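## Task

Take the lid sitting at lid park LP1 and seat it completely on culture plate E01, which is in nest N1. The plate has to stay where it began, the lid must stay seated without the gripper holding it there, and at the end the gripper must have released it and moved away.

## Robot and tools

Robot: one arm with a single two-finger gripper, seen through one camera, cam_wrist (616x616 fisheye on the wrist). The fingers point along the gripper's own +z axis and close along its y axis. The reported end_effector_position is the spot between the pads when they are shut; closed fingertips stick out about 33 mm past it, fully open ones about 9 mm. Closing pushes the tips roughly 24 mm further from the arm, so keep that clearance above the table or plate.

Frame: the scene frame has its origin on the table surface under the arm's base, +z up, +y to the left when facing along +x. The base may sit slightly tilted, and the printed hand position gets less accurate far from the base. Positions are metres; orientations are quaternions written w first (qw, qx, qy, qz).

The row: every motion command is a single list of 10 numbers in this order: x, y, z, qw, qx, qy, qz, position, force_limit, speed. The first seven are an absolute target pose for the gripper in the scene frame (not an offset). A target is refused if it lies more than 0.6 m from the last reported position along any axis of the gripper as it was then oriented. The last three are finger settings, each in [-1, 1]: position +1 is wide open (140 mm), about -0.8 is where the pads touch, -1 means close until blocked. force_limit sets grip strength (roughly 14 N at -1, 60 N at 0, 107 N at +1 for parts up to 40 mm). speed sets finger speed (about 30, 140 and 250 mm/s at -1, 0, +1). Repeat the wanted quaternion in every row; do not copy back the reported one, which may have drifted.

Tools:
- execute_actions {"actions": [...], "pictures": bool}. An empty list just reports state. One action {"rows": [[10 numbers], ...], "steps": n} runs up to 15 control steps of 1/30 s, one row per step, last row repeated if rows run out (steps defaults to 15). One wait {"steps": n}, n up to 300, sends nothing new and returns when n steps have passed since the previous result. A refused call moves nothing.
- move {"target": [10 numbers], "speed": m/s}: drives the gripper on a straight path from its current pose to the absolute target pose. speed is 0.002 to 0.5 (default 0.25); rotation is capped at twice that in rad/s. The path takes 0.5 to 10 s and stops short if longer. Finger values are applied at the start. It does not avoid obstacles, the hand may lag or overshoot speed (especially with the arm almost straight), and faster or deeper contact hits harder. Its result adds a move: line with the ending (done, off_target, moving, held, fault), the limits that acted (paced = pose clipped; held = clearance check blocked steps, after which the arm may jump fast) and the distance from the target. Images are included.
- wait {"seconds": 0 to 10}: lets the scene run with no new command.
- zoom_image {"camera": "cam_wrist", "region": [x0, y0, x1, y1]}: a closer look at part of the latest image, pixel coordinates from the top-left, at most 504x504.
- finished_scene {"scene": n}: ends the current scene for good, reports success and gives the next task.

Controller behaviour: each step the commanded pose is limited to 70 mm and 16 degrees from the measured pose, then damped inverse kinematics follows it, favouring position over orientation. After an action the arm only continues to the last clipped pose, so read the reported pose and send the remainder. Only results with nothing pending show a Hand target line. The world keeps running between calls, and moving fingers keep moving.

Result lines: the state gives end_effector_position and end_effector_quat_wxyz. object_status: 0 moving, 1 blocked while opening, 2 blocked while closing (a grip), 3 reached the request or pads met (thin items may still be held). Confirm a grip by reading 2. position_measured is in counts, 3 open to 230 pads touching, not linear. Stopped fingers hold until the position number changes by 0.01 or more; to squeeze harder raise force_limit and switch between -1 and -0.98. "pose unreachable" and HELD mark steps the clearance check altered or blocked; the base mount counts as arm. MOTOR HOT warns of heating from holding loads; reaching the limit brakes the arm (OVER-TEMPERATURE FAULT).

Joint ranges (rad): waist ±2.744, shoulder ±1.784, upper arm roll ±2.901, elbow -3.042 to -0.152, forearm roll ±2.807, wrist pitch 0.544 to 4.517, wrist roll ±3.016. Load limits (N m): waist 35, shoulder 35, upper arm roll 32, elbow 30, forearm roll 12, wrist pitch 12, wrist roll 12, including carried weight. Hitting one stops the arm for 10 s and drops the rest of the call (TORQUE FAULT).

Cautions: nothing may leave the table. Avoid drops, slips, slamming the lid down, hard hits or heavy pressing, and do not shift the plate in its nest. Approach slowly near contact, set the lid down gently, open, then lift away. Occasional brief tugs on a held part or pushes on loose items can happen; recheck the scene before finishing.

Each tool is called after ">>>" as name([rows], argument=value, ...), one row to a line, values as JSON.

## Session

>>> execute_actions(actions=[])

Scene clock: 0.00 s of 6000.00 s.
end_effector_position=(+0.5361, -0.0890, +0.1643) position_measured=3 object_status=3 end_effector_quat_wxyz=(-0.093, -0.346, +0.907, +0.221)
Joint positions: [-0.274  0.448 -0.043 -1.605  0.245  1.616  0.474]
Joint velocities: [ 0.002  0.    -0.001  0.001  0.001  0.    -0.001]
Hand target: +0.536, -0.089, +0.164; -0.093, -0.346, +0.907, +0.221

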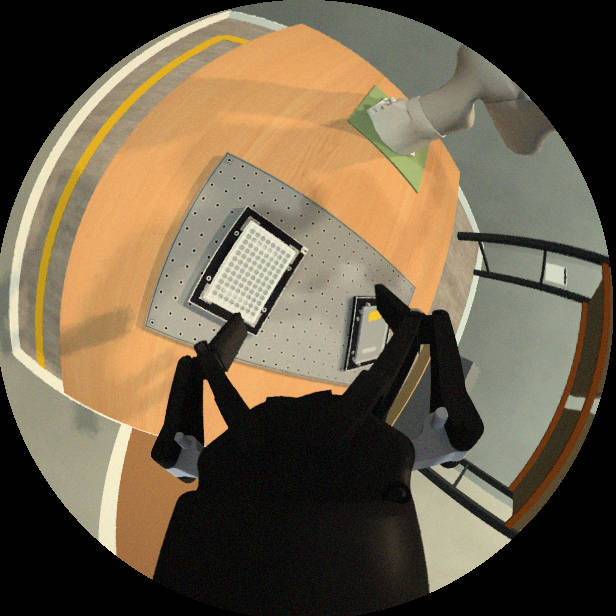

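>>> zoom_image(camera="cam_wrist", region=[120, 60, 520, 400])

Region (120, 60, 520, 400) of cam_wrist's 616x616 image, scaled by 1.260, with more detail than that image has; it fills the top 428 rows of this view, and the rest is white.

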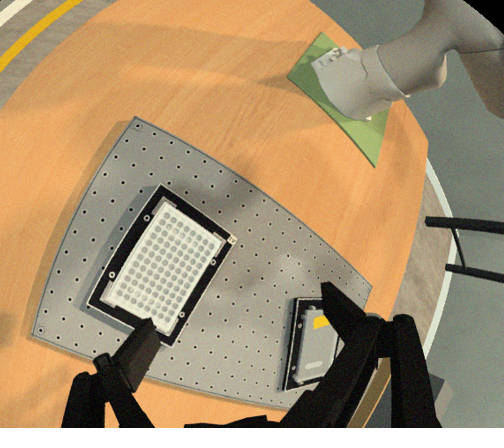

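>>> move(target=[0.50, -0.05, 0.35, 0, -0.358, 0.934, 0, 1, 0, 0], speed=0.2)

Scene clock: 12.90 s of 6000.00 s.
end_effector_position=(+0.4991, -0.0484, +0.3538) position_measured=3 object_status=3 end_effector_quat_wxyz=(+0.003, -0.365, +0.931, +0.002)
Joint positions: [-0.155 -0.188  0.037 -1.951  0.013  1.762  0.716]
Joint velocities: [-0.002 -0.002  0.001 -0.003 -0.002  0.001  0.029]
Hand target: +0.500, -0.049, +0.353; +0.002, -0.359, +0.933, +0.000
Off the commanded pose: 0.004 m, 1 deg.
After step 90, 8.00 s passed at rest.
move: off_target

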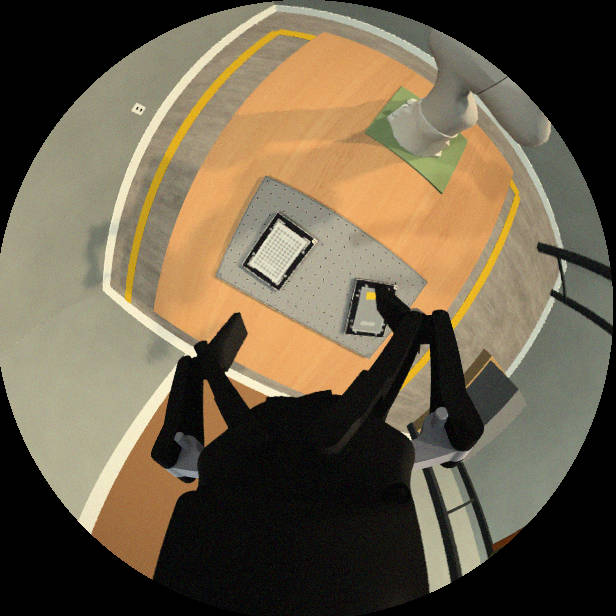

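>>> zoom_image(camera="cam_wrist", region=[200, 160, 460, 360])

Region (200, 160, 460, 360) of cam_wrist's 616x616 image, scaled by 1.938, with more detail than that image has; it fills the top 388 rows of this view, and the rest is white.

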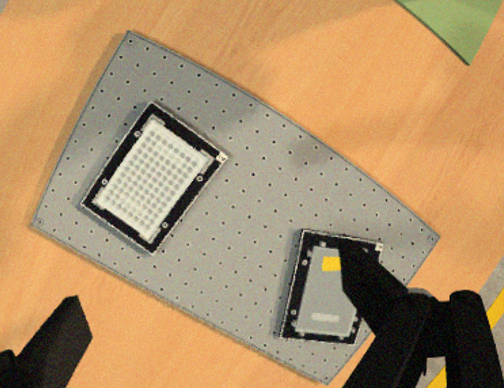

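>>> move(target=[0.383, 0.077, 0.28, 0, -0.365, 0.931, 0, 1, 0, 0], speed=0.2)

Scene clock: 21.70 s of 6000.00 s.
end_effector_position=(+0.3803, +0.0754, +0.2806) position_measured=3 object_status=3 end_effector_quat_wxyz=(-0.003, -0.372, +0.928, -0.001)
Joint positions: [-0.085 -0.536  0.231 -2.439  0.121  1.904  0.897]
Joint velocities: [-0.005 -0.001  0.005  0.     0.005  0.003  0.023]
Hand target: +0.381, +0.076, +0.281; -0.001, -0.365, +0.931, -0.000
Off the commanded pose: 0.003 m, 1 deg.
After step 90, 4.20 s passed at rest.
move: done

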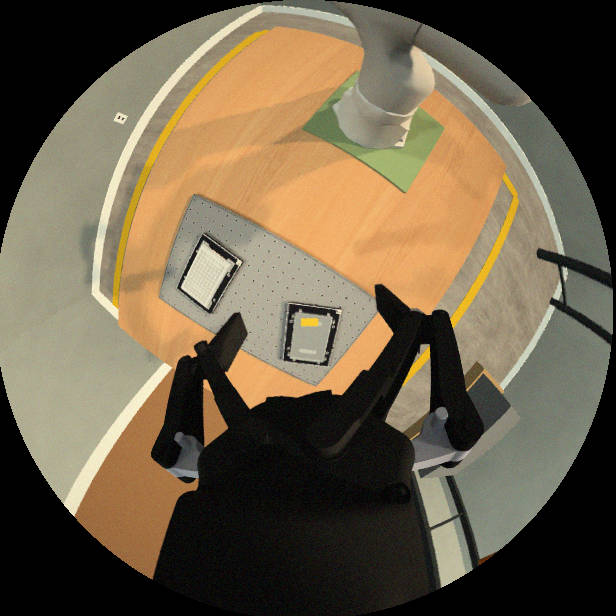

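>>> zoom_image(camera="cam_wrist", region=[140, 170, 400, 400])

Region (140, 170, 400, 400) of cam_wrist's 616x616 image, scaled by 1.938, with more detail than that image has; it fills the top 446 rows of this view, and the rest is white.

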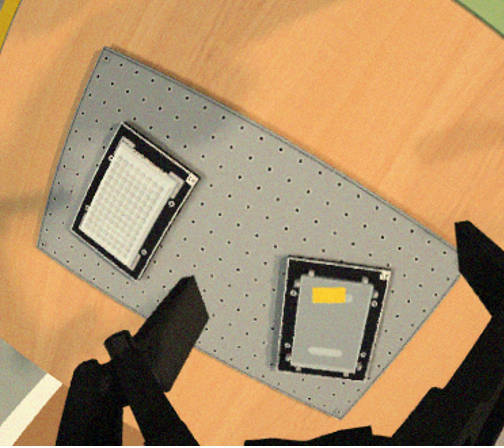

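>>> move(target=[0.38, 0.075, 0.15, 0, -0.365, 0.931, 0, 1, 0, 0], speed=0.15)

Scene clock: 41.00 s of 6000.00 s.
end_effector_position=(+0.3795, +0.0741, +0.1504) position_measured=3 object_status=3 end_effector_quat_wxyz=(-0.001, -0.368, +0.930, +0.000)
Joint positions: [-0.084 -0.394  0.268 -2.676  0.135  2.284  0.905]
Joint velocities: [-0.     0.001  0.001 -0.     0.     0.011  0.001]
Hand target: +0.380, +0.075, +0.150; +0.000, -0.365, +0.931, +0.001
Off the commanded pose: 0.001 m, 0 deg.
After step 90, 14.73 s passed at rest.
move: done

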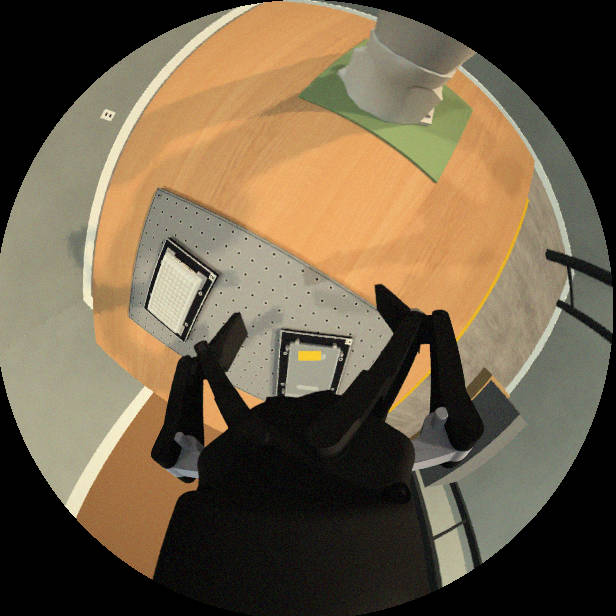

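>>> move(target=[0.527, 0.211, 0.25, 0, -0.365, 0.931, 0, 1, 0, 0], speed=0.2)

Scene clock: 86.57 s of 6000.00 s.
end_effector_position=(+0.5250, +0.2156, +0.2501) position_measured=3 object_status=3 end_effector_quat_wxyz=(+0.003, -0.371, +0.929, +0.007)
Joint positions: [-0.073  0.045  0.448 -1.955 -0.005  1.999  1.201]
Joint velocities: [ 0.     0.    -0.002  0.002 -0.001 -0.008  0.031]
Hand target: +0.524, +0.215, +0.250; +0.001, -0.365, +0.931, +0.005
Off the commanded pose: 0.005 m, 1 deg.
After step 90, 40.67 s passed at rest.
move: off_target

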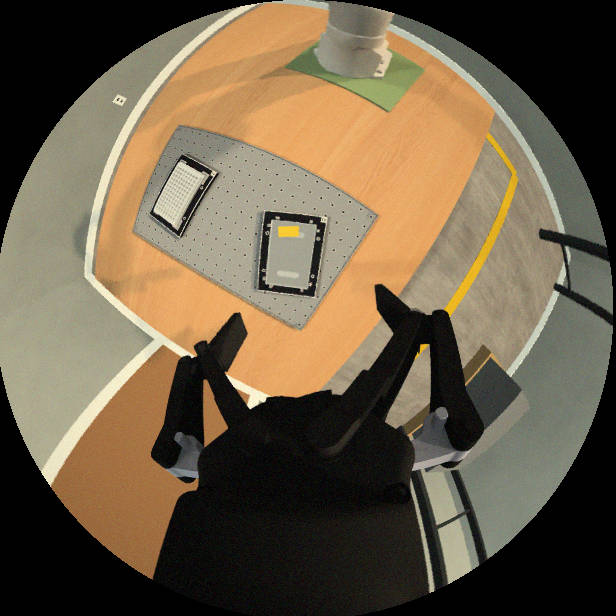

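>>> move(target=[0.525, 0.2156, 0.12, 0, -0.365, 0.931, 0, 1, 0, 0], speed=0.15)

Scene clock: 90.23 s of 6000.00 s.
end_effector_position=(+0.5234, +0.2162, +0.1199) position_measured=3 object_status=3 end_effector_quat_wxyz=(-0.002, -0.368, +0.930, +0.002)
Joint positions: [-0.048  0.206  0.435 -2.113 -0.108  2.291  1.282]
Joint velocities: [ 0.002 -0.001 -0.002  0.001 -0.003  0.01   0.017]
Hand target: +0.525, +0.216, +0.120; +0.000, -0.364, +0.931, +0.001
Off the commanded pose: 0.002 m, 1 deg.
move: done

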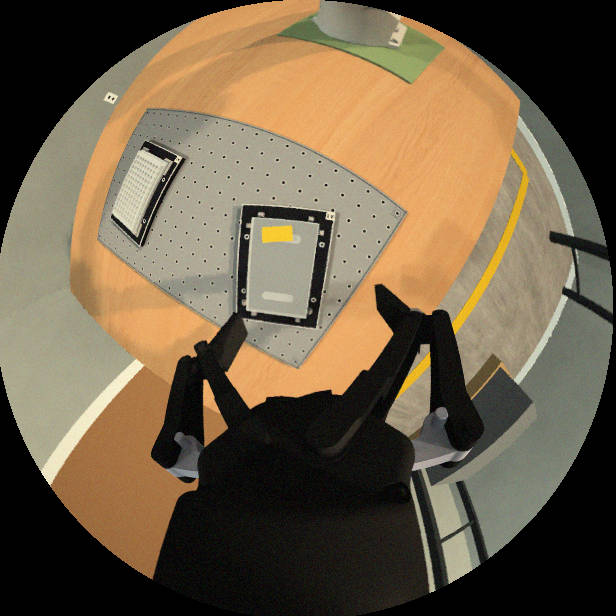

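>>> zoom_image(camera="cam_wrist", region=[140, 180, 500, 500])

Region (140, 180, 500, 500) of cam_wrist's 616x616 image, scaled by 1.400, with more detail than that image has.

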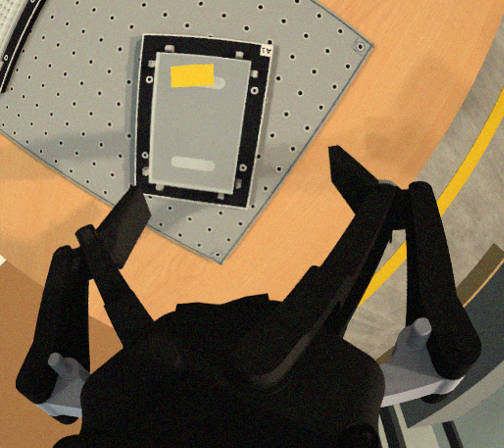

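>>> move(target=[0.528, 0.154, 0.10, 0, -0.242, 0.970, 0, 1, 0, 0], speed=0.15)

Scene clock: 114.80 s of 6000.00 s.
end_effector_position=(+0.5287, +0.1527, +0.0993) position_measured=3 object_status=3 end_effector_quat_wxyz=(-0.002, -0.251, +0.968, -0.002)
Joint positions: [-0.08   0.19   0.353 -2.189 -0.097  2.359  1.415]
Joint velocities: [-0.001  0.     0.    -0.001 -0.     0.005  0.03 ]
Hand target: +0.529, +0.153, +0.100; +0.000, -0.242, +0.970, -0.001
Off the commanded pose: 0.002 m, 1 deg.
After step 90, 20.13 s passed at rest.
move: done

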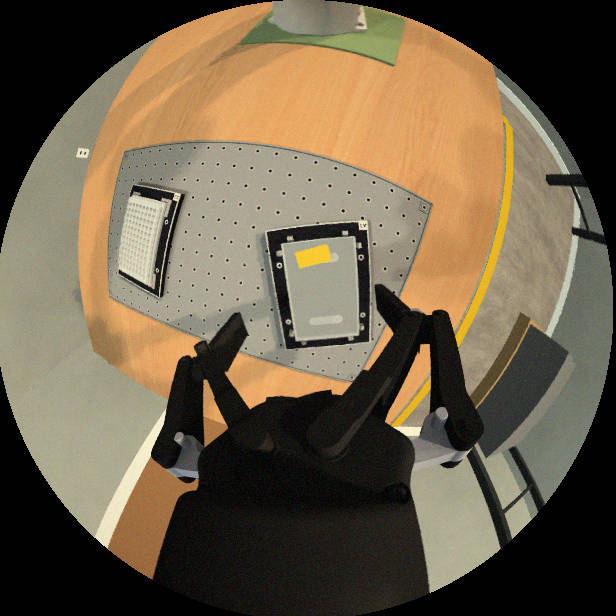

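>>> zoom_image(camera="cam_wrist", region=[190, 190, 450, 400])

Region (190, 190, 450, 400) of cam_wrist's 616x616 image, scaled by 1.938, with more detail than that image has; it fills the top 407 rows of this view, and the rest is white.

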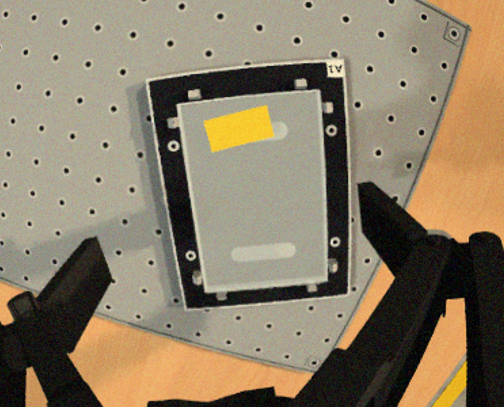

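>>> move(target=[0.5222, 0.1716, 0.06, 0, -0.242, 0.970, 0, 1, 0, 0], speed=0.1)

Scene clock: 120.47 s of 6000.00 s.
end_effector_position=(+0.5206, +0.1720, +0.0602) position_measured=3 object_status=3 end_effector_quat_wxyz=(-0.002, -0.247, +0.969, +0.002)
Joint positions: [-0.039  0.26   0.342 -2.213 -0.129  2.447  1.479]
Joint velocities: [ 0.009  0.    -0.007  0.002 -0.001  0.012  0.022]
Hand target: +0.522, +0.172, +0.060; -0.000, -0.242, +0.970, +0.001
Off the commanded pose: 0.002 m, 1 deg.
After step 90, 1.70 s passed at rest.
move: done

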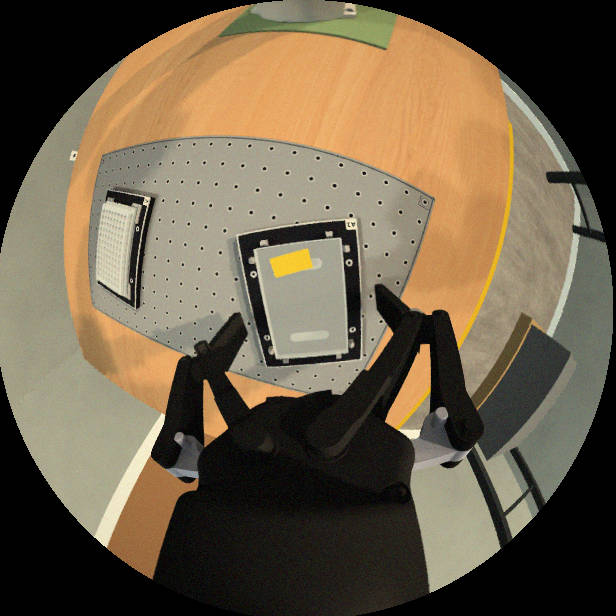

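>>> zoom_image(camera="cam_wrist", region=[190, 200, 450, 410])

Region (190, 200, 450, 410) of cam_wrist's 616x616 image, scaled by 1.938, with more detail than that image has; it fills the top 407 rows of this view, and the rest is white.

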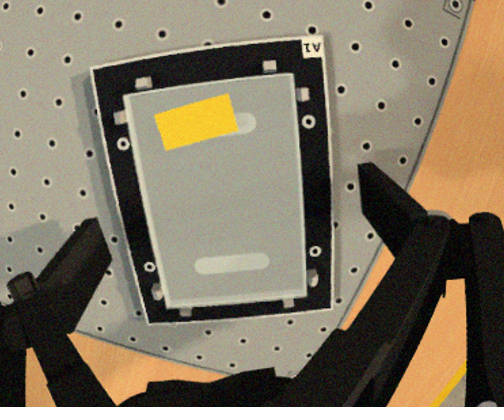

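>>> move(target=[0.523, 0.1676, 0.06, 0, -0.242, 0.970, 0, 0.45, 0, 0], speed=0.05)

Scene clock: 131.10 s of 6000.00 s.
end_effector_position=(+0.5214, +0.1720, +0.0608) position_measured=72 object_status=3 end_effector_quat_wxyz=(-0.001, -0.243, +0.970, +0.002)
Joint positions: [-0.037  0.259  0.341 -2.213 -0.129  2.449  1.486]
Joint velocities: [ 0.     0.     0.001 -0.001  0.    -0.    -0.001]
Hand target: +0.523, +0.168, +0.060; +0.000, -0.242, +0.970, -0.000
Off the commanded pose: 0.005 m, 0 deg.
After step 90, 6.93 s passed at rest.
move: off_target

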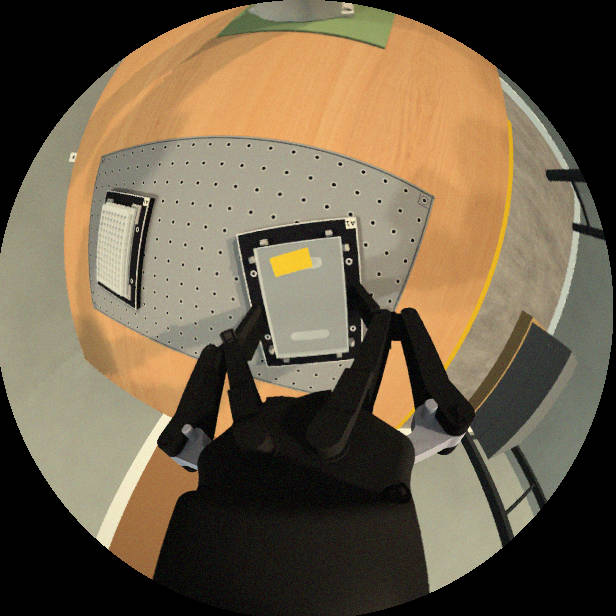

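>>> zoom_image(camera="cam_wrist", region=[210, 210, 420, 390])

Region (210, 210, 420, 390) of cam_wrist's 616x616 image, scaled by 2.400, with more detail than that image has; it fills the top 432 rows of this view, and the rest is white.

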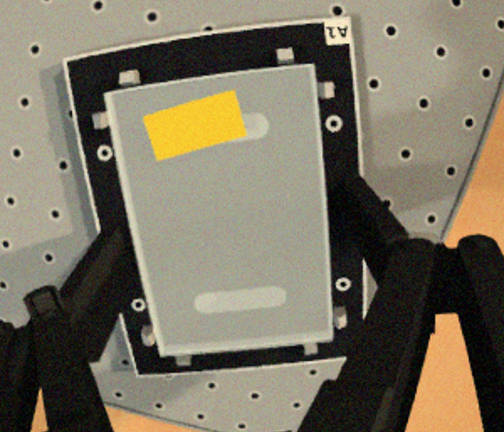

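>>> move(target=[0.5214, 0.172, 0.035, 0, -0.242, 0.970, 0, 0.45, 0, 0], speed=0.03)

Scene clock: 135.97 s of 6000.00 s.
end_effector_position=(+0.5227, +0.1731, +0.0610) position_measured=72 object_status=3 end_effector_quat_wxyz=(+0.002, -0.256, +0.967, -0.005)
Joint positions: [-0.023  0.259  0.332 -2.213 -0.147  2.454  1.481]
Joint velocities: [ 0.013 -0.001 -0.01   0.    -0.001  0.    -0.003]
Hand target: +0.520, +0.172, +0.036; -0.001, -0.242, +0.970, +0.000
Off the commanded pose: 0.026 m, 2 deg.
After step 90, 0.77 s passed at rest.
move: off_target

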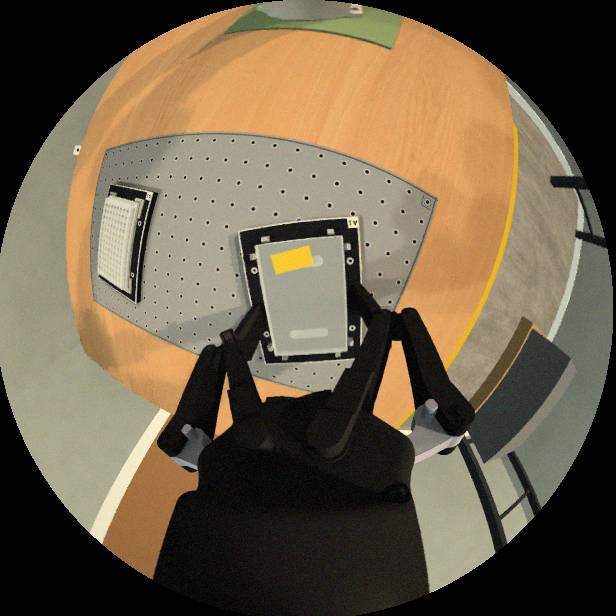

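>>> move(target=[0.5214, 0.172, 0.068, 0, -0.242, 0.970, 0, 0.45, 0, 0], speed=0.03)

Scene clock: 142.77 s of 6000.00 s.
end_effector_position=(+0.5226, +0.1725, +0.0676) position_measured=72 object_status=3 end_effector_quat_wxyz=(+0.002, -0.247, +0.969, -0.001)
Joint positions: [-0.025  0.244  0.331 -2.213 -0.125  2.441  1.48 ]
Joint velocities: [-0.001 -0.001  0.    -0.     0.01  -0.009 -0.   ]
Hand target: +0.521, +0.172, +0.068; -0.000, -0.242, +0.970, -0.000
Off the commanded pose: 0.001 m, 1 deg.
After step 90, 3.07 s passed at rest.
move: done

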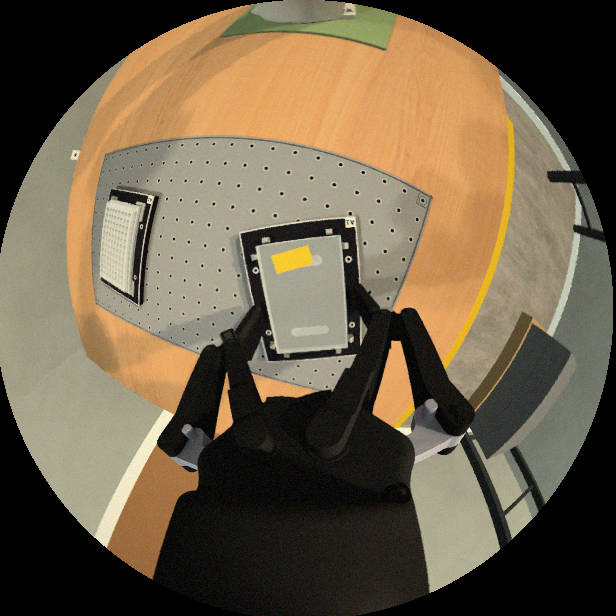

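Now close the gripper.

>>> execute_actions([
  {"rows": [[0.5214, 0.172, 0.068, 0, -0.242, 0.970, 0, -1, 0, -0.5]], "steps": 15},
], pictures=false)

>>> wait(seconds=1)

Scene clock: 144.50 s of 6000.00 s.
end_effector_position=(+0.5235, +0.1706, +0.0690) position_measured=104 object_status=2 end_effector_quat_wxyz=(+0.002, -0.244, +0.970, -0.001)
Joint positions: [-0.027  0.241  0.33  -2.212 -0.124  2.439  1.48 ]
Joint velocities: [-0.    -0.    -0.    -0.001  0.001 -0.    -0.   ]
Hand target: +0.521, +0.172, +0.068; -0.000, -0.242, +0.970, -0.000
Off the commanded pose: 0.003 m, 0 deg.
Steps of this call (steps 1 to 37: nothing new was sent; steps 38 to 52: all 15 steps of this action). Readings (end_effector_position | what the end effector reports):
38: (+0.5221, +0.1724, +0.0675) | position_measured=72 object_status=0
39: (+0.5221, +0.1725, +0.0675) | position_measured=76 object_status=0
41: (+0.5221, +0.1725, +0.0675) | position_measured=85 object_status=0
45: (+0.5235, +0.1706, +0.0690) | position_measured=103 object_status=0
52: the state above

Scene clock: 145.50 s of 6000.00 s.
end_effector_position=(+0.5235, +0.1706, +0.0690) position_measured=104 object_status=2 end_effector_quat_wxyz=(+0.002, -0.244, +0.970, -0.001)
Joint positions: [-0.027  0.241  0.33  -2.212 -0.124  2.439  1.48 ]
Joint velocities: [ 0.001  0.001  0.002  0.001  0.001 -0.001 -0.   ]
Hand target: +0.521, +0.172, +0.068; -0.000, -0.242, +0.970, -0.000
Off the commanded pose: 0.003 m, 0 deg.
Steps of this call (steps 1 to 30: nothing new was sent). Readings (end_effector_position | what the end effector reports):
1: (+0.5235, +0.1706, +0.0690) | position_measured=104 object_status=2
2: (+0.5235, +0.1706, +0.0690) | position_measured=104 object_status=2
4: (+0.5235, +0.1706, +0.0690) | position_measured=104 object_status=2
8: (+0.5235, +0.1706, +0.0690) | position_measured=104 object_status=2
30: the state above

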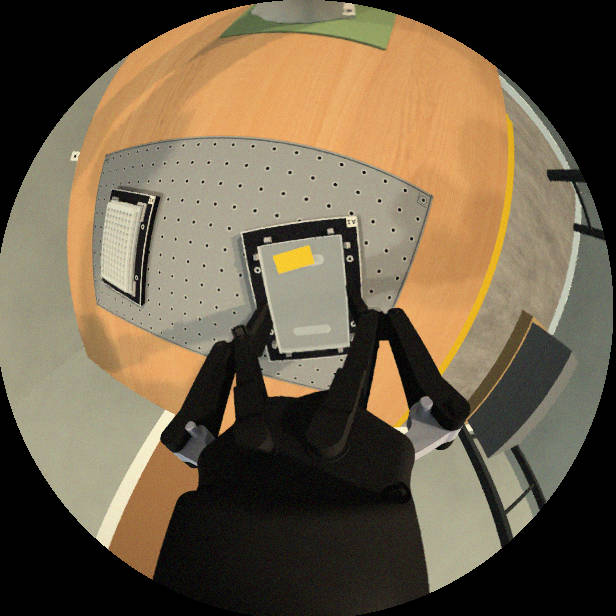

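>>> move(target=[0.5214, 0.172, 0.16, 0, -0.242, 0.970, 0, -1, 0, -0.5], speed=0.08)

Scene clock: 148.43 s of 6000.00 s.
end_effector_position=(+0.5224, +0.1713, +0.1596) position_measured=104 object_status=2 end_effector_quat_wxyz=(+0.002, -0.240, +0.971, -0.002)
Joint positions: [-0.036  0.086  0.345 -2.147 -0.041  2.227  1.434]
Joint velocities: [ 0.001  0.001 -0.001  0.     0.001 -0.011 -0.008]
Hand target: +0.521, +0.172, +0.160; -0.000, -0.243, +0.970, -0.001
Off the commanded pose: 0.001 m, 0 deg.
move: done

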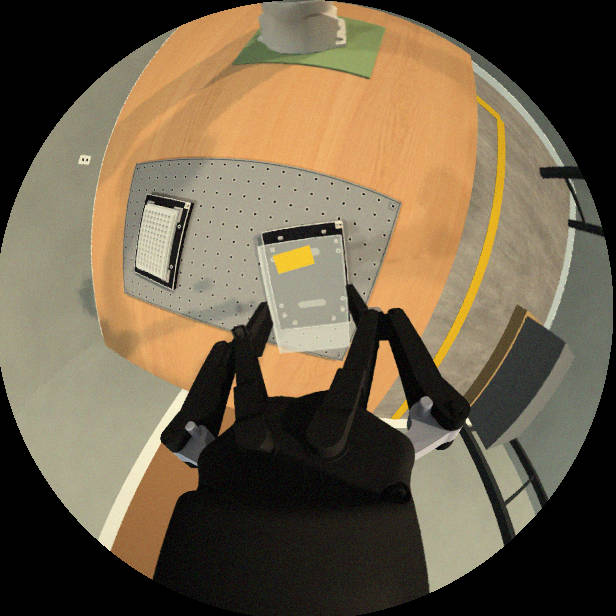

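>>> move(target=[0.506, -0.134, 0.20, 0, -0.0175, 0.9998, 0, -1, 0, -0.5], speed=0.15)

Scene clock: 197.77 s of 6000.00 s.
end_effector_position=(+0.5121, -0.1382, +0.2002) position_measured=104 object_status=2 end_effector_quat_wxyz=(+0.004, -0.010, +1.000, -0.004)
Joint positions: [-0.326 -0.029  0.052 -2.174 -0.007  2.152  1.293]
Joint velocities: [-0.     0.002  0.001  0.001 -0.001 -0.009 -0.019]
Hand target: +0.511, -0.139, +0.200; +0.002, -0.018, +1.000, -0.005
Off the commanded pose: 0.007 m, 1 deg.
After step 90, 43.90 s passed at rest.
move: off_target

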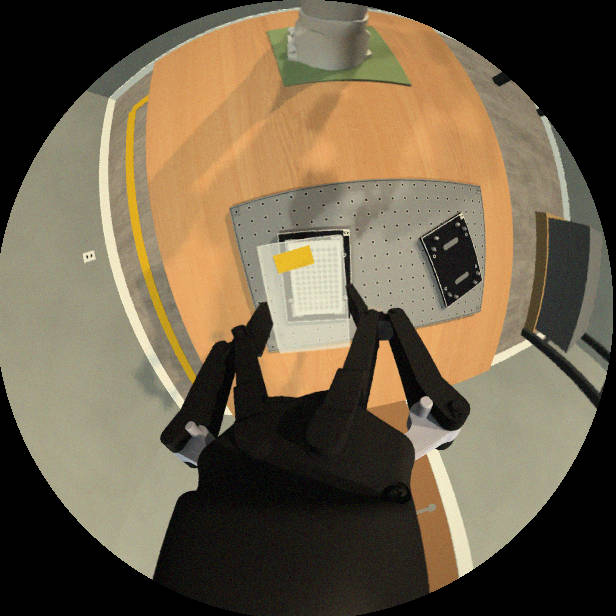

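>>> zoom_image(camera="cam_wrist", region=[210, 200, 410, 370])

Region (210, 200, 410, 370) of cam_wrist's 616x616 image, scaled by 2.520, with more detail than that image has; it fills the top 428 rows of this view, and the rest is white.

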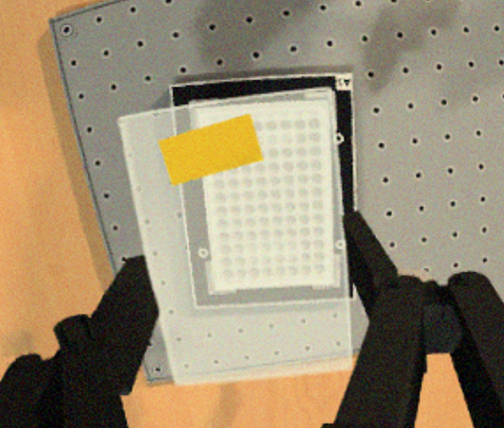

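>>> move(target=[0.535, -0.1225, 0.12, 0, 0.0105, 0.99994, 0, -1, 0, -0.5], speed=0.08)

Scene clock: 209.27 s of 6000.00 s.
end_effector_position=(+0.5329, -0.1211, +0.1191) position_measured=104 object_status=2 end_effector_quat_wxyz=(-0.002, +0.006, +1.000, +0.003)
Joint positions: [-0.3    0.137  0.062 -2.186 -0.007  2.315  1.363]
Joint velocities: [-0.001  0.001  0.     0.001 -0.     0.012  0.017]
Hand target: +0.535, -0.122, +0.119; +0.000, +0.011, +1.000, +0.001
Off the commanded pose: 0.003 m, 1 deg.
After step 90, 6.97 s passed at rest.
move: done

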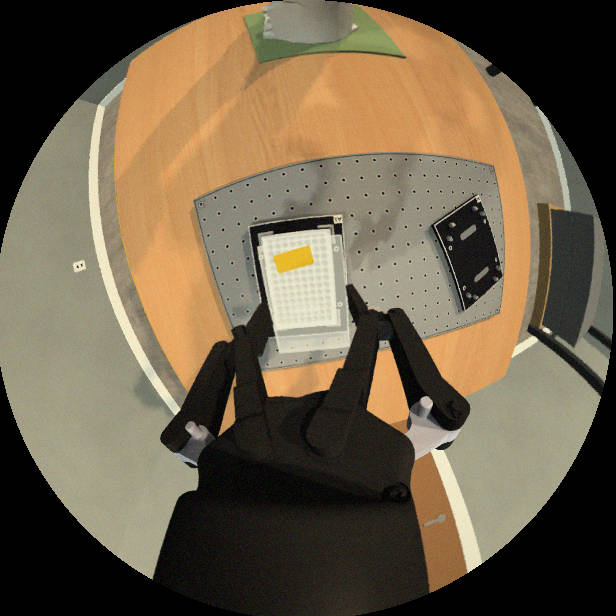

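>>> zoom_image(camera="cam_wrist", region=[220, 200, 400, 370])

Region (220, 200, 400, 370) of cam_wrist's 616x616 image, scaled by 2.800, with more detail than that image has.

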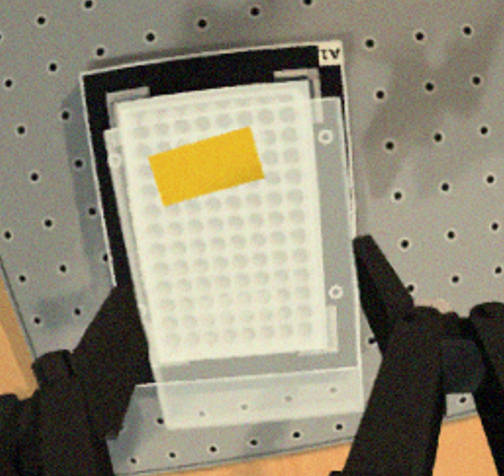

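>>> move(target=[0.531, -0.130, 0.10, 0, 0.0218, 0.99976, 0, -1, 0, -0.5], speed=0.04)

Scene clock: 217.83 s of 6000.00 s.
end_effector_position=(+0.5306, -0.1284, +0.1006) position_measured=104 object_status=2 end_effector_quat_wxyz=(-0.001, +0.018, +1.000, +0.002)
Joint positions: [-0.302  0.165  0.05  -2.205 -0.009  2.363  1.376]
Joint velocities: [ 0.     0.    -0.002  0.    -0.002  0.012  0.006]
Hand target: +0.531, -0.130, +0.100; +0.000, +0.022, +1.000, +0.000
Off the commanded pose: 0.002 m, 0 deg.
After step 90, 4.67 s passed at rest.
move: done

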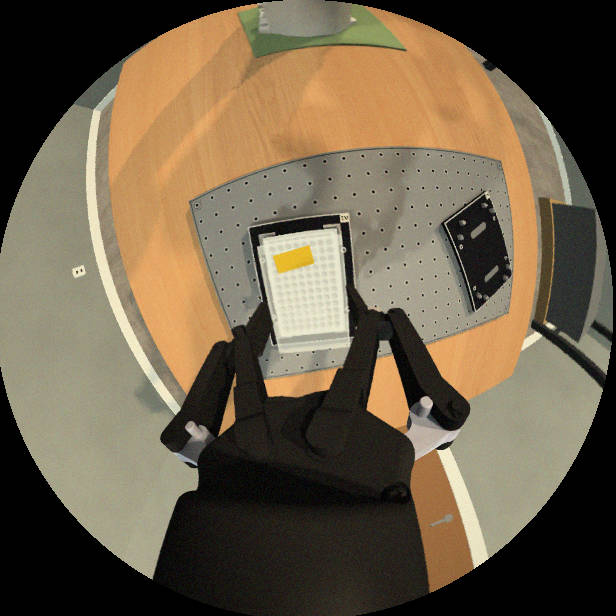

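>>> zoom_image(camera="cam_wrist", region=[220, 200, 400, 370])

Region (220, 200, 400, 370) of cam_wrist's 616x616 image, scaled by 2.800, with more detail than that image has.

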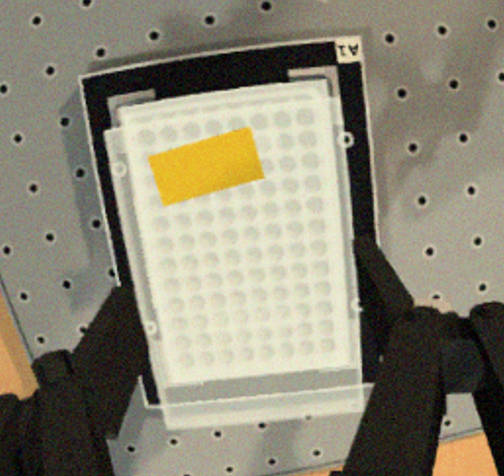

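>>> move(target=[0.531, -0.130, 0.088, 0, 0.0218, 0.99976, 0, -1, 0, -0.5], speed=0.02)

Scene clock: 229.20 s of 6000.00 s.
end_effector_position=(+0.5305, -0.1285, +0.0887) position_measured=104 object_status=2 end_effector_quat_wxyz=(-0.001, +0.019, +1.000, +0.002)
Joint positions: [-0.302  0.185  0.05  -2.212 -0.01   2.391  1.378]
Joint velocities: [ 0.    -0.001 -0.     0.     0.     0.015  0.002]
Hand target: +0.531, -0.130, +0.088; +0.000, +0.022, +1.000, +0.000
Off the commanded pose: 0.002 m, 0 deg.
After step 90, 7.50 s passed at rest.
move: done

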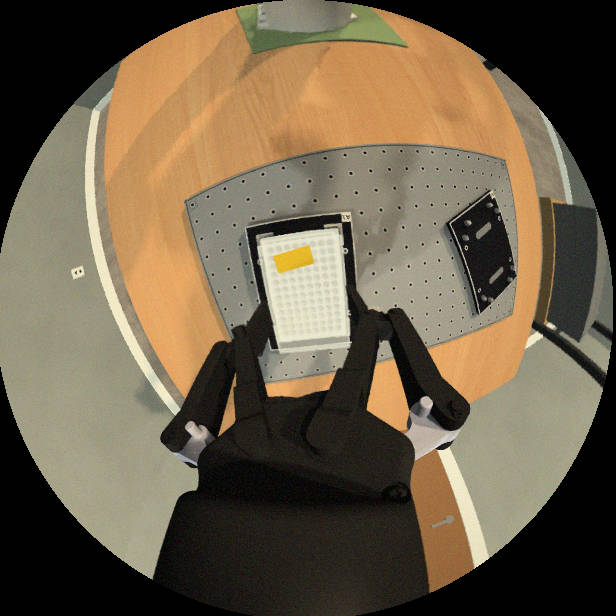

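>>> zoom_image(camera="cam_wrist", region=[220, 200, 400, 370])

Region (220, 200, 400, 370) of cam_wrist's 616x616 image, scaled by 2.800, with more detail than that image has.

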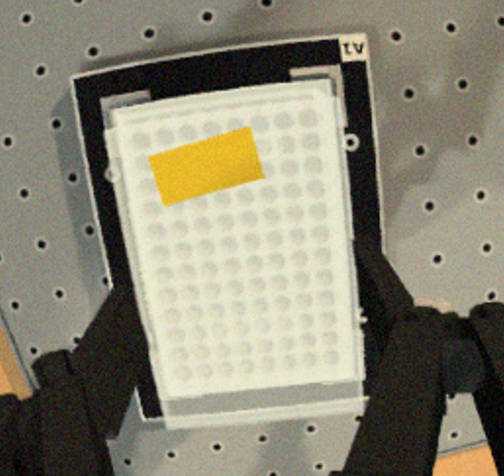

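>>> move(target=[0.531, -0.130, 0.076, 0, 0.0218, 0.99976, 0, -1, 0, -0.5], speed=0.01)

Scene clock: 235.33 s of 6000.00 s.
end_effector_position=(+0.5311, -0.1285, +0.0810) position_measured=104 object_status=2 end_effector_quat_wxyz=(-0.000, +0.020, +1.000, +0.002)
Joint positions: [-0.302  0.2    0.05  -2.216 -0.011  2.411  1.38 ]
Joint velocities: [ 0.001 -0.001  0.     0.001 -0.    -0.     0.002]
Hand target: +0.531, -0.130, +0.076; +0.000, +0.022, +1.000, +0.000
Off the commanded pose: 0.005 m, 0 deg.
After step 90, 1.63 s passed at rest.
move: off_target

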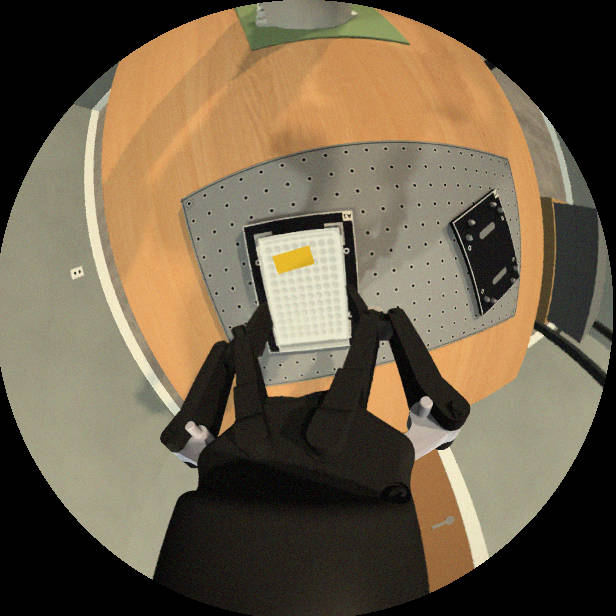

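>>> zoom_image(camera="cam_wrist", region=[220, 200, 400, 370])

Region (220, 200, 400, 370) of cam_wrist's 616x616 image, scaled by 2.800, with more detail than that image has.

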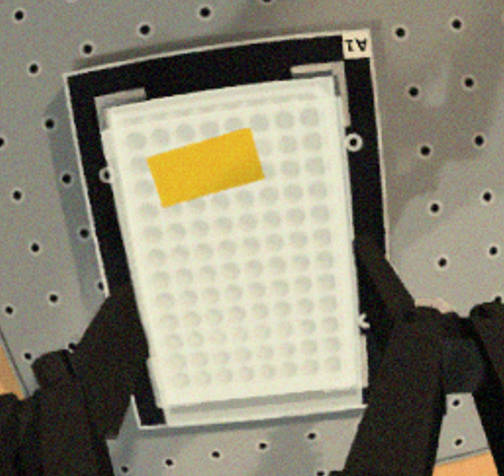

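>>> zoom_image(camera="cam_wrist", region=[240, 215, 340, 265])

Region (240, 215, 340, 265) of cam_wrist's 616x616 image, scaled by 5.040, with more detail than that image has.

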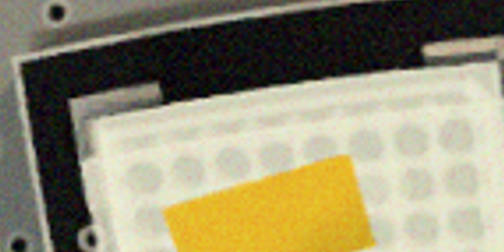

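>>> move(target=[0.522, -0.1297, 0.092, 0, 0.0218, 0.99976, 0, -1, 0, -0.5], speed=0.02)

Scene clock: 270.67 s of 6000.00 s.
end_effector_position=(+0.5246, -0.1286, +0.0925) position_measured=104 object_status=2 end_effector_quat_wxyz=(+0.003, +0.020, +1.000, -0.000)
Joint positions: [-0.303  0.158  0.049 -2.241 -0.012  2.401  1.38 ]
Joint velocities: [-0.001 -0.001 -0.    -0.003 -0.    -0.005 -0.   ]
Hand target: +0.522, -0.130, +0.092; -0.000, +0.022, +1.000, -0.000
Off the commanded pose: 0.003 m, 0 deg.
After step 90, 31.37 s passed at rest.
move: done

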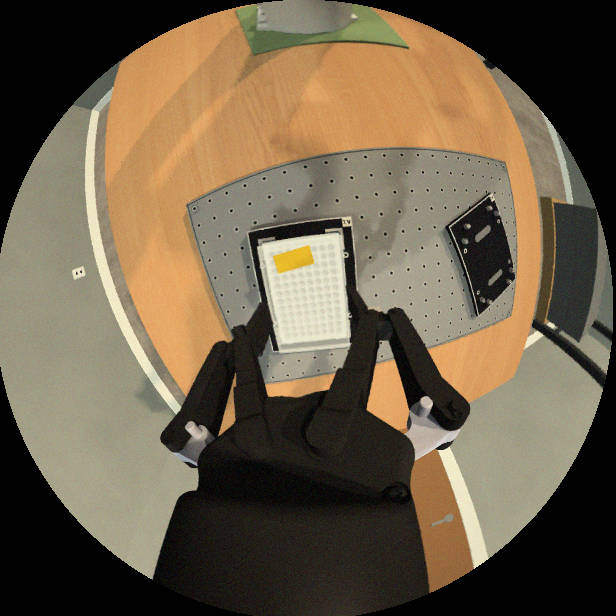

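>>> zoom_image(camera="cam_wrist", region=[220, 200, 400, 370])

Region (220, 200, 400, 370) of cam_wrist's 616x616 image, scaled by 2.800, with more detail than that image has.

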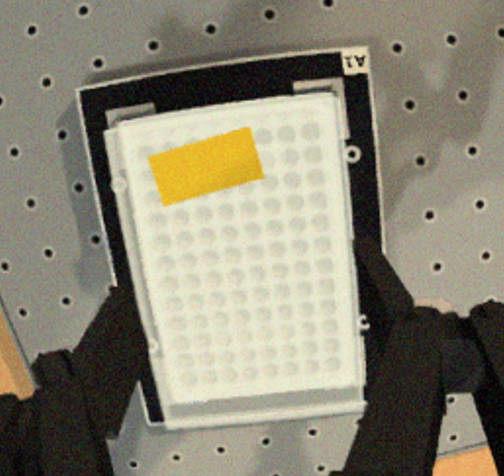

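>>> move(target=[0.522, -0.1297, 0.074, 0, 0.0218, 0.99976, 0, -1, 0, -0.5], speed=0.01)

Scene clock: 278.70 s of 6000.00 s.
end_effector_position=(+0.5229, -0.1280, +0.0791) position_measured=104 object_status=2 end_effector_quat_wxyz=(+0.000, +0.021, +1.000, +0.001)
Joint positions: [-0.303  0.181  0.048 -2.249 -0.012  2.428  1.38 ]
Joint velocities: [-0.001 -0.001 -0.002  0.001  0.    -0.001  0.   ]
Hand target: +0.522, -0.130, +0.074; +0.000, +0.022, +1.000, +0.000
Off the commanded pose: 0.005 m, 0 deg.
After step 90, 2.97 s passed at rest.
move: off_target

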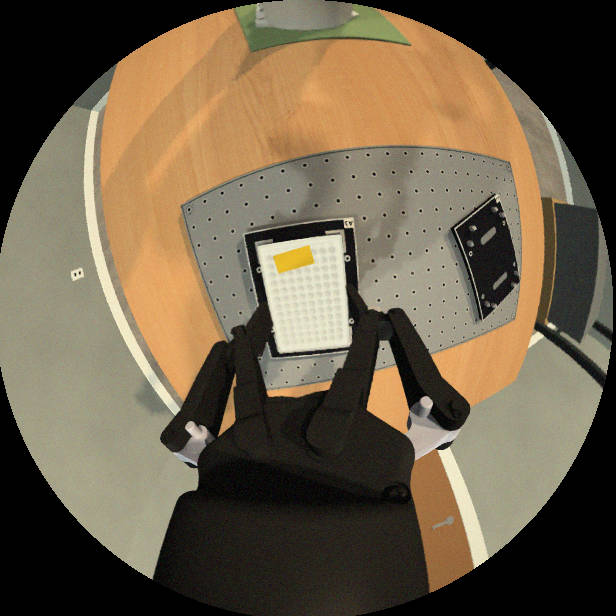

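>>> zoom_image(camera="cam_wrist", region=[220, 200, 400, 370])

Region (220, 200, 400, 370) of cam_wrist's 616x616 image, scaled by 2.800, with more detail than that image has.

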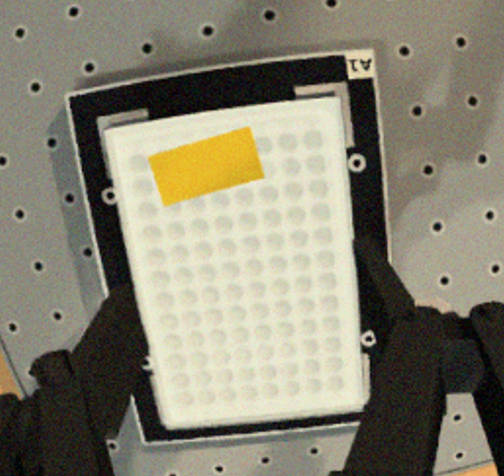

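>>> move(target=[0.522, -0.1297, 0.069, 0, 0.0218, 0.99976, 0, -1, 0, -0.5], speed=0.01)

Scene clock: 282.97 s of 6000.00 s.
end_effector_position=(+0.5232, -0.1282, +0.0788) position_measured=104 object_status=2 end_effector_quat_wxyz=(+0.001, +0.021, +1.000, +0.001)
Joint positions: [-0.303  0.182  0.048 -2.25  -0.012  2.431  1.38 ]
Joint velocities: [-0.001 -0.     0.001 -0.002 -0.    -0.     0.   ]
Hand target: +0.522, -0.130, +0.069; -0.000, +0.022, +1.000, +0.000
Off the commanded pose: 0.010 m, 0 deg.
After step 90, 0.03 s passed at rest.
move: off_target

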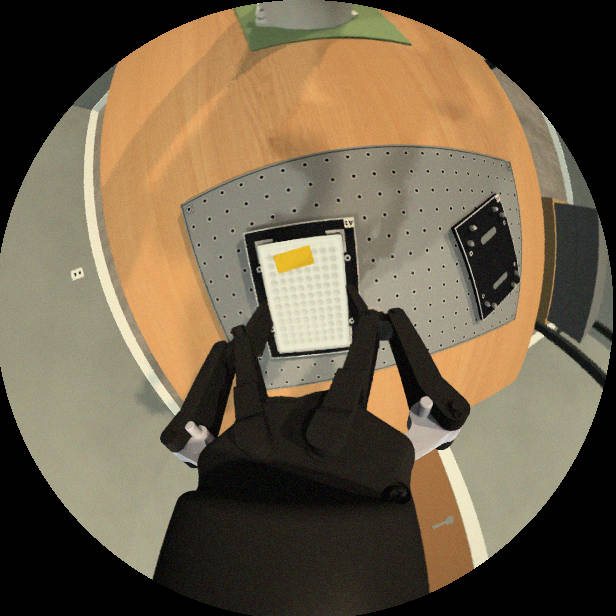

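>>> execute_actions([
  {"rows": [[0.523, -0.1285, 0.079, 0, 0.0218, 0.99976, 0, 1, 0, -0.5]], "steps": 15},
], pictures=false)

>>> move(target=[0.523, -0.1285, 0.16, 0, 0.0218, 0.99976, 0, 1, 0, -0.5], speed=0.06)

Scene clock: 286.17 s of 6000.00 s.
end_effector_position=(+0.5235, -0.1282, +0.0795) position_measured=40 object_status=0 end_effector_quat_wxyz=(+0.001, +0.021, +1.000, +0.001)
Joint positions: [-0.303  0.181  0.048 -2.249 -0.012  2.429  1.38 ]
Joint velocities: [ 0.001  0.001 -0.     0.    -0.    -0.001 -0.002]
Hand target: +0.523, -0.128, +0.079; +0.000, +0.022, +1.000, +0.000
Off the commanded pose: 0.001 m, 0 deg.
Steps of this call (steps 1 to 81: nothing new was sent; steps 82 to 96: all 15 steps of this action). Readings (end_effector_position | what the end effector reports):
82: (+0.5232, -0.1281, +0.0793) | position_measured=104 object_status=0
83: (+0.5236, -0.1282, +0.0797) | position_measured=104 object_status=0
85: (+0.5236, -0.1282, +0.0797) | position_measured=91 object_status=0
89: (+0.5236, -0.1282, +0.0796) | position_measured=72 object_status=0
96: the state above

Scene clock: 288.47 s of 6000.00 s.
end_effector_position=(+0.5236, -0.1299, +0.1598) position_measured=3 object_status=3 end_effector_quat_wxyz=(+0.001, +0.022, +1.000, -0.002)
Joint positions: [-0.303  0.051  0.048 -2.184 -0.01   2.236  1.38 ]
Joint velocities: [ 0.001  0.    -0.     0.    -0.001 -0.011  0.   ]
Hand target: +0.523, -0.129, +0.160; -0.000, +0.021, +1.000, -0.001
Off the commanded pose: 0.002 m, 0 deg.
move: done

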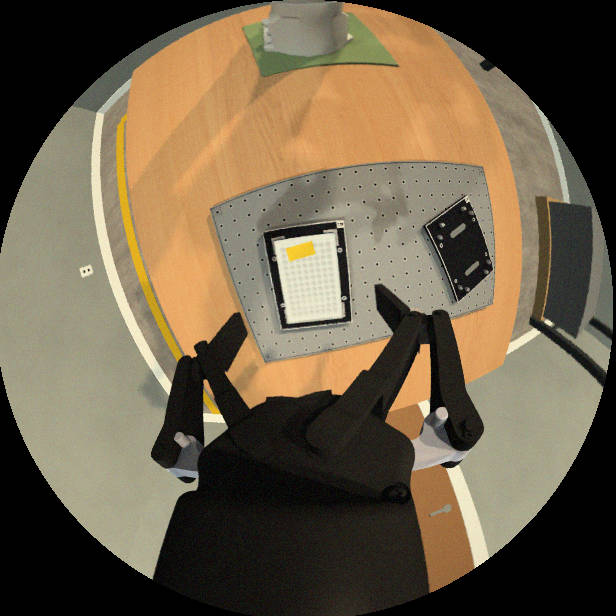

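>>> zoom_image(camera="cam_wrist", region=[240, 200, 380, 350])

Region (240, 200, 380, 350) of cam_wrist's 616x616 image, scaled by 3.360, with more detail than that image has; it fills the left 470 columns of this view, and the rest is white.

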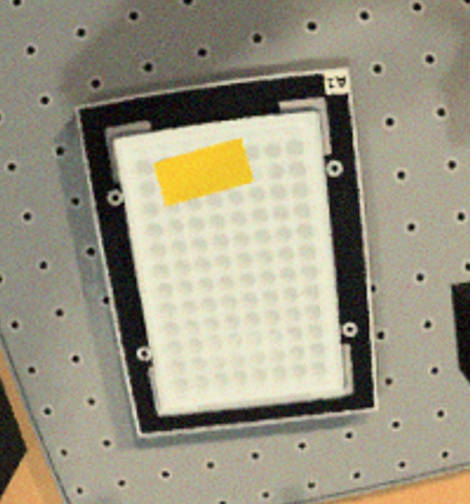

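>>> move(target=[0.523, 0.25, 0.12, 0, -0.7071, 0.7071, 0, 1, 0, -0.5], speed=0.25)

Scene clock: 310.07 s of 6000.00 s.
end_effector_position=(+0.5167, +0.2558, +0.1210) position_measured=3 object_status=3 end_effector_quat_wxyz=(-0.004, +0.700, -0.714, -0.007)
Joint positions: [-0.002  0.23   0.455 -2.084 -0.111  2.29   0.55 ]
Joint velocities: [ 0.    -0.001  0.001  0.002  0.    -0.001 -0.031]
Hand target: +0.516, +0.255, +0.121; -0.003, +0.706, -0.708, -0.006
Off the commanded pose: 0.009 m, 2 deg.
After step 90, 14.67 s passed at rest.
move: off_target

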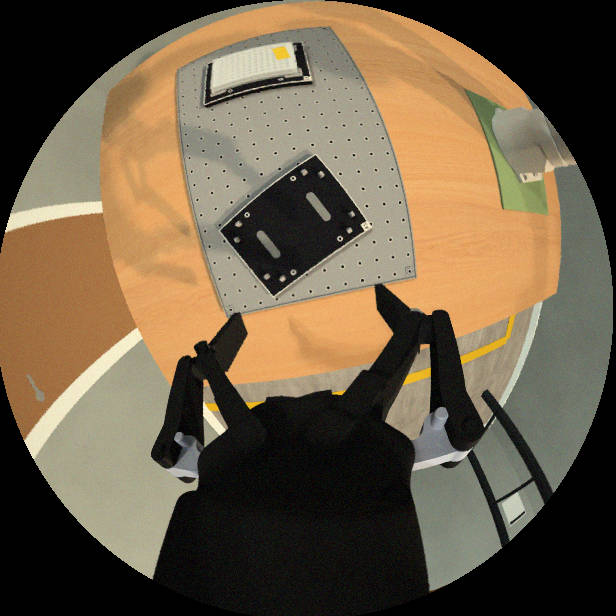

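>>> zoom_image(camera="cam_wrist", region=[180, 20, 340, 130])

Region (180, 20, 340, 130) of cam_wrist's 616x616 image, scaled by 3.150, with more detail than that image has; it fills the top 346 rows of this view, and the rest is white.

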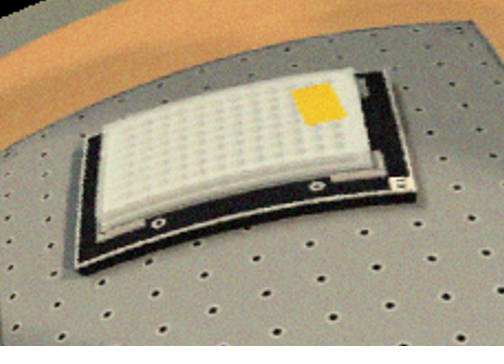

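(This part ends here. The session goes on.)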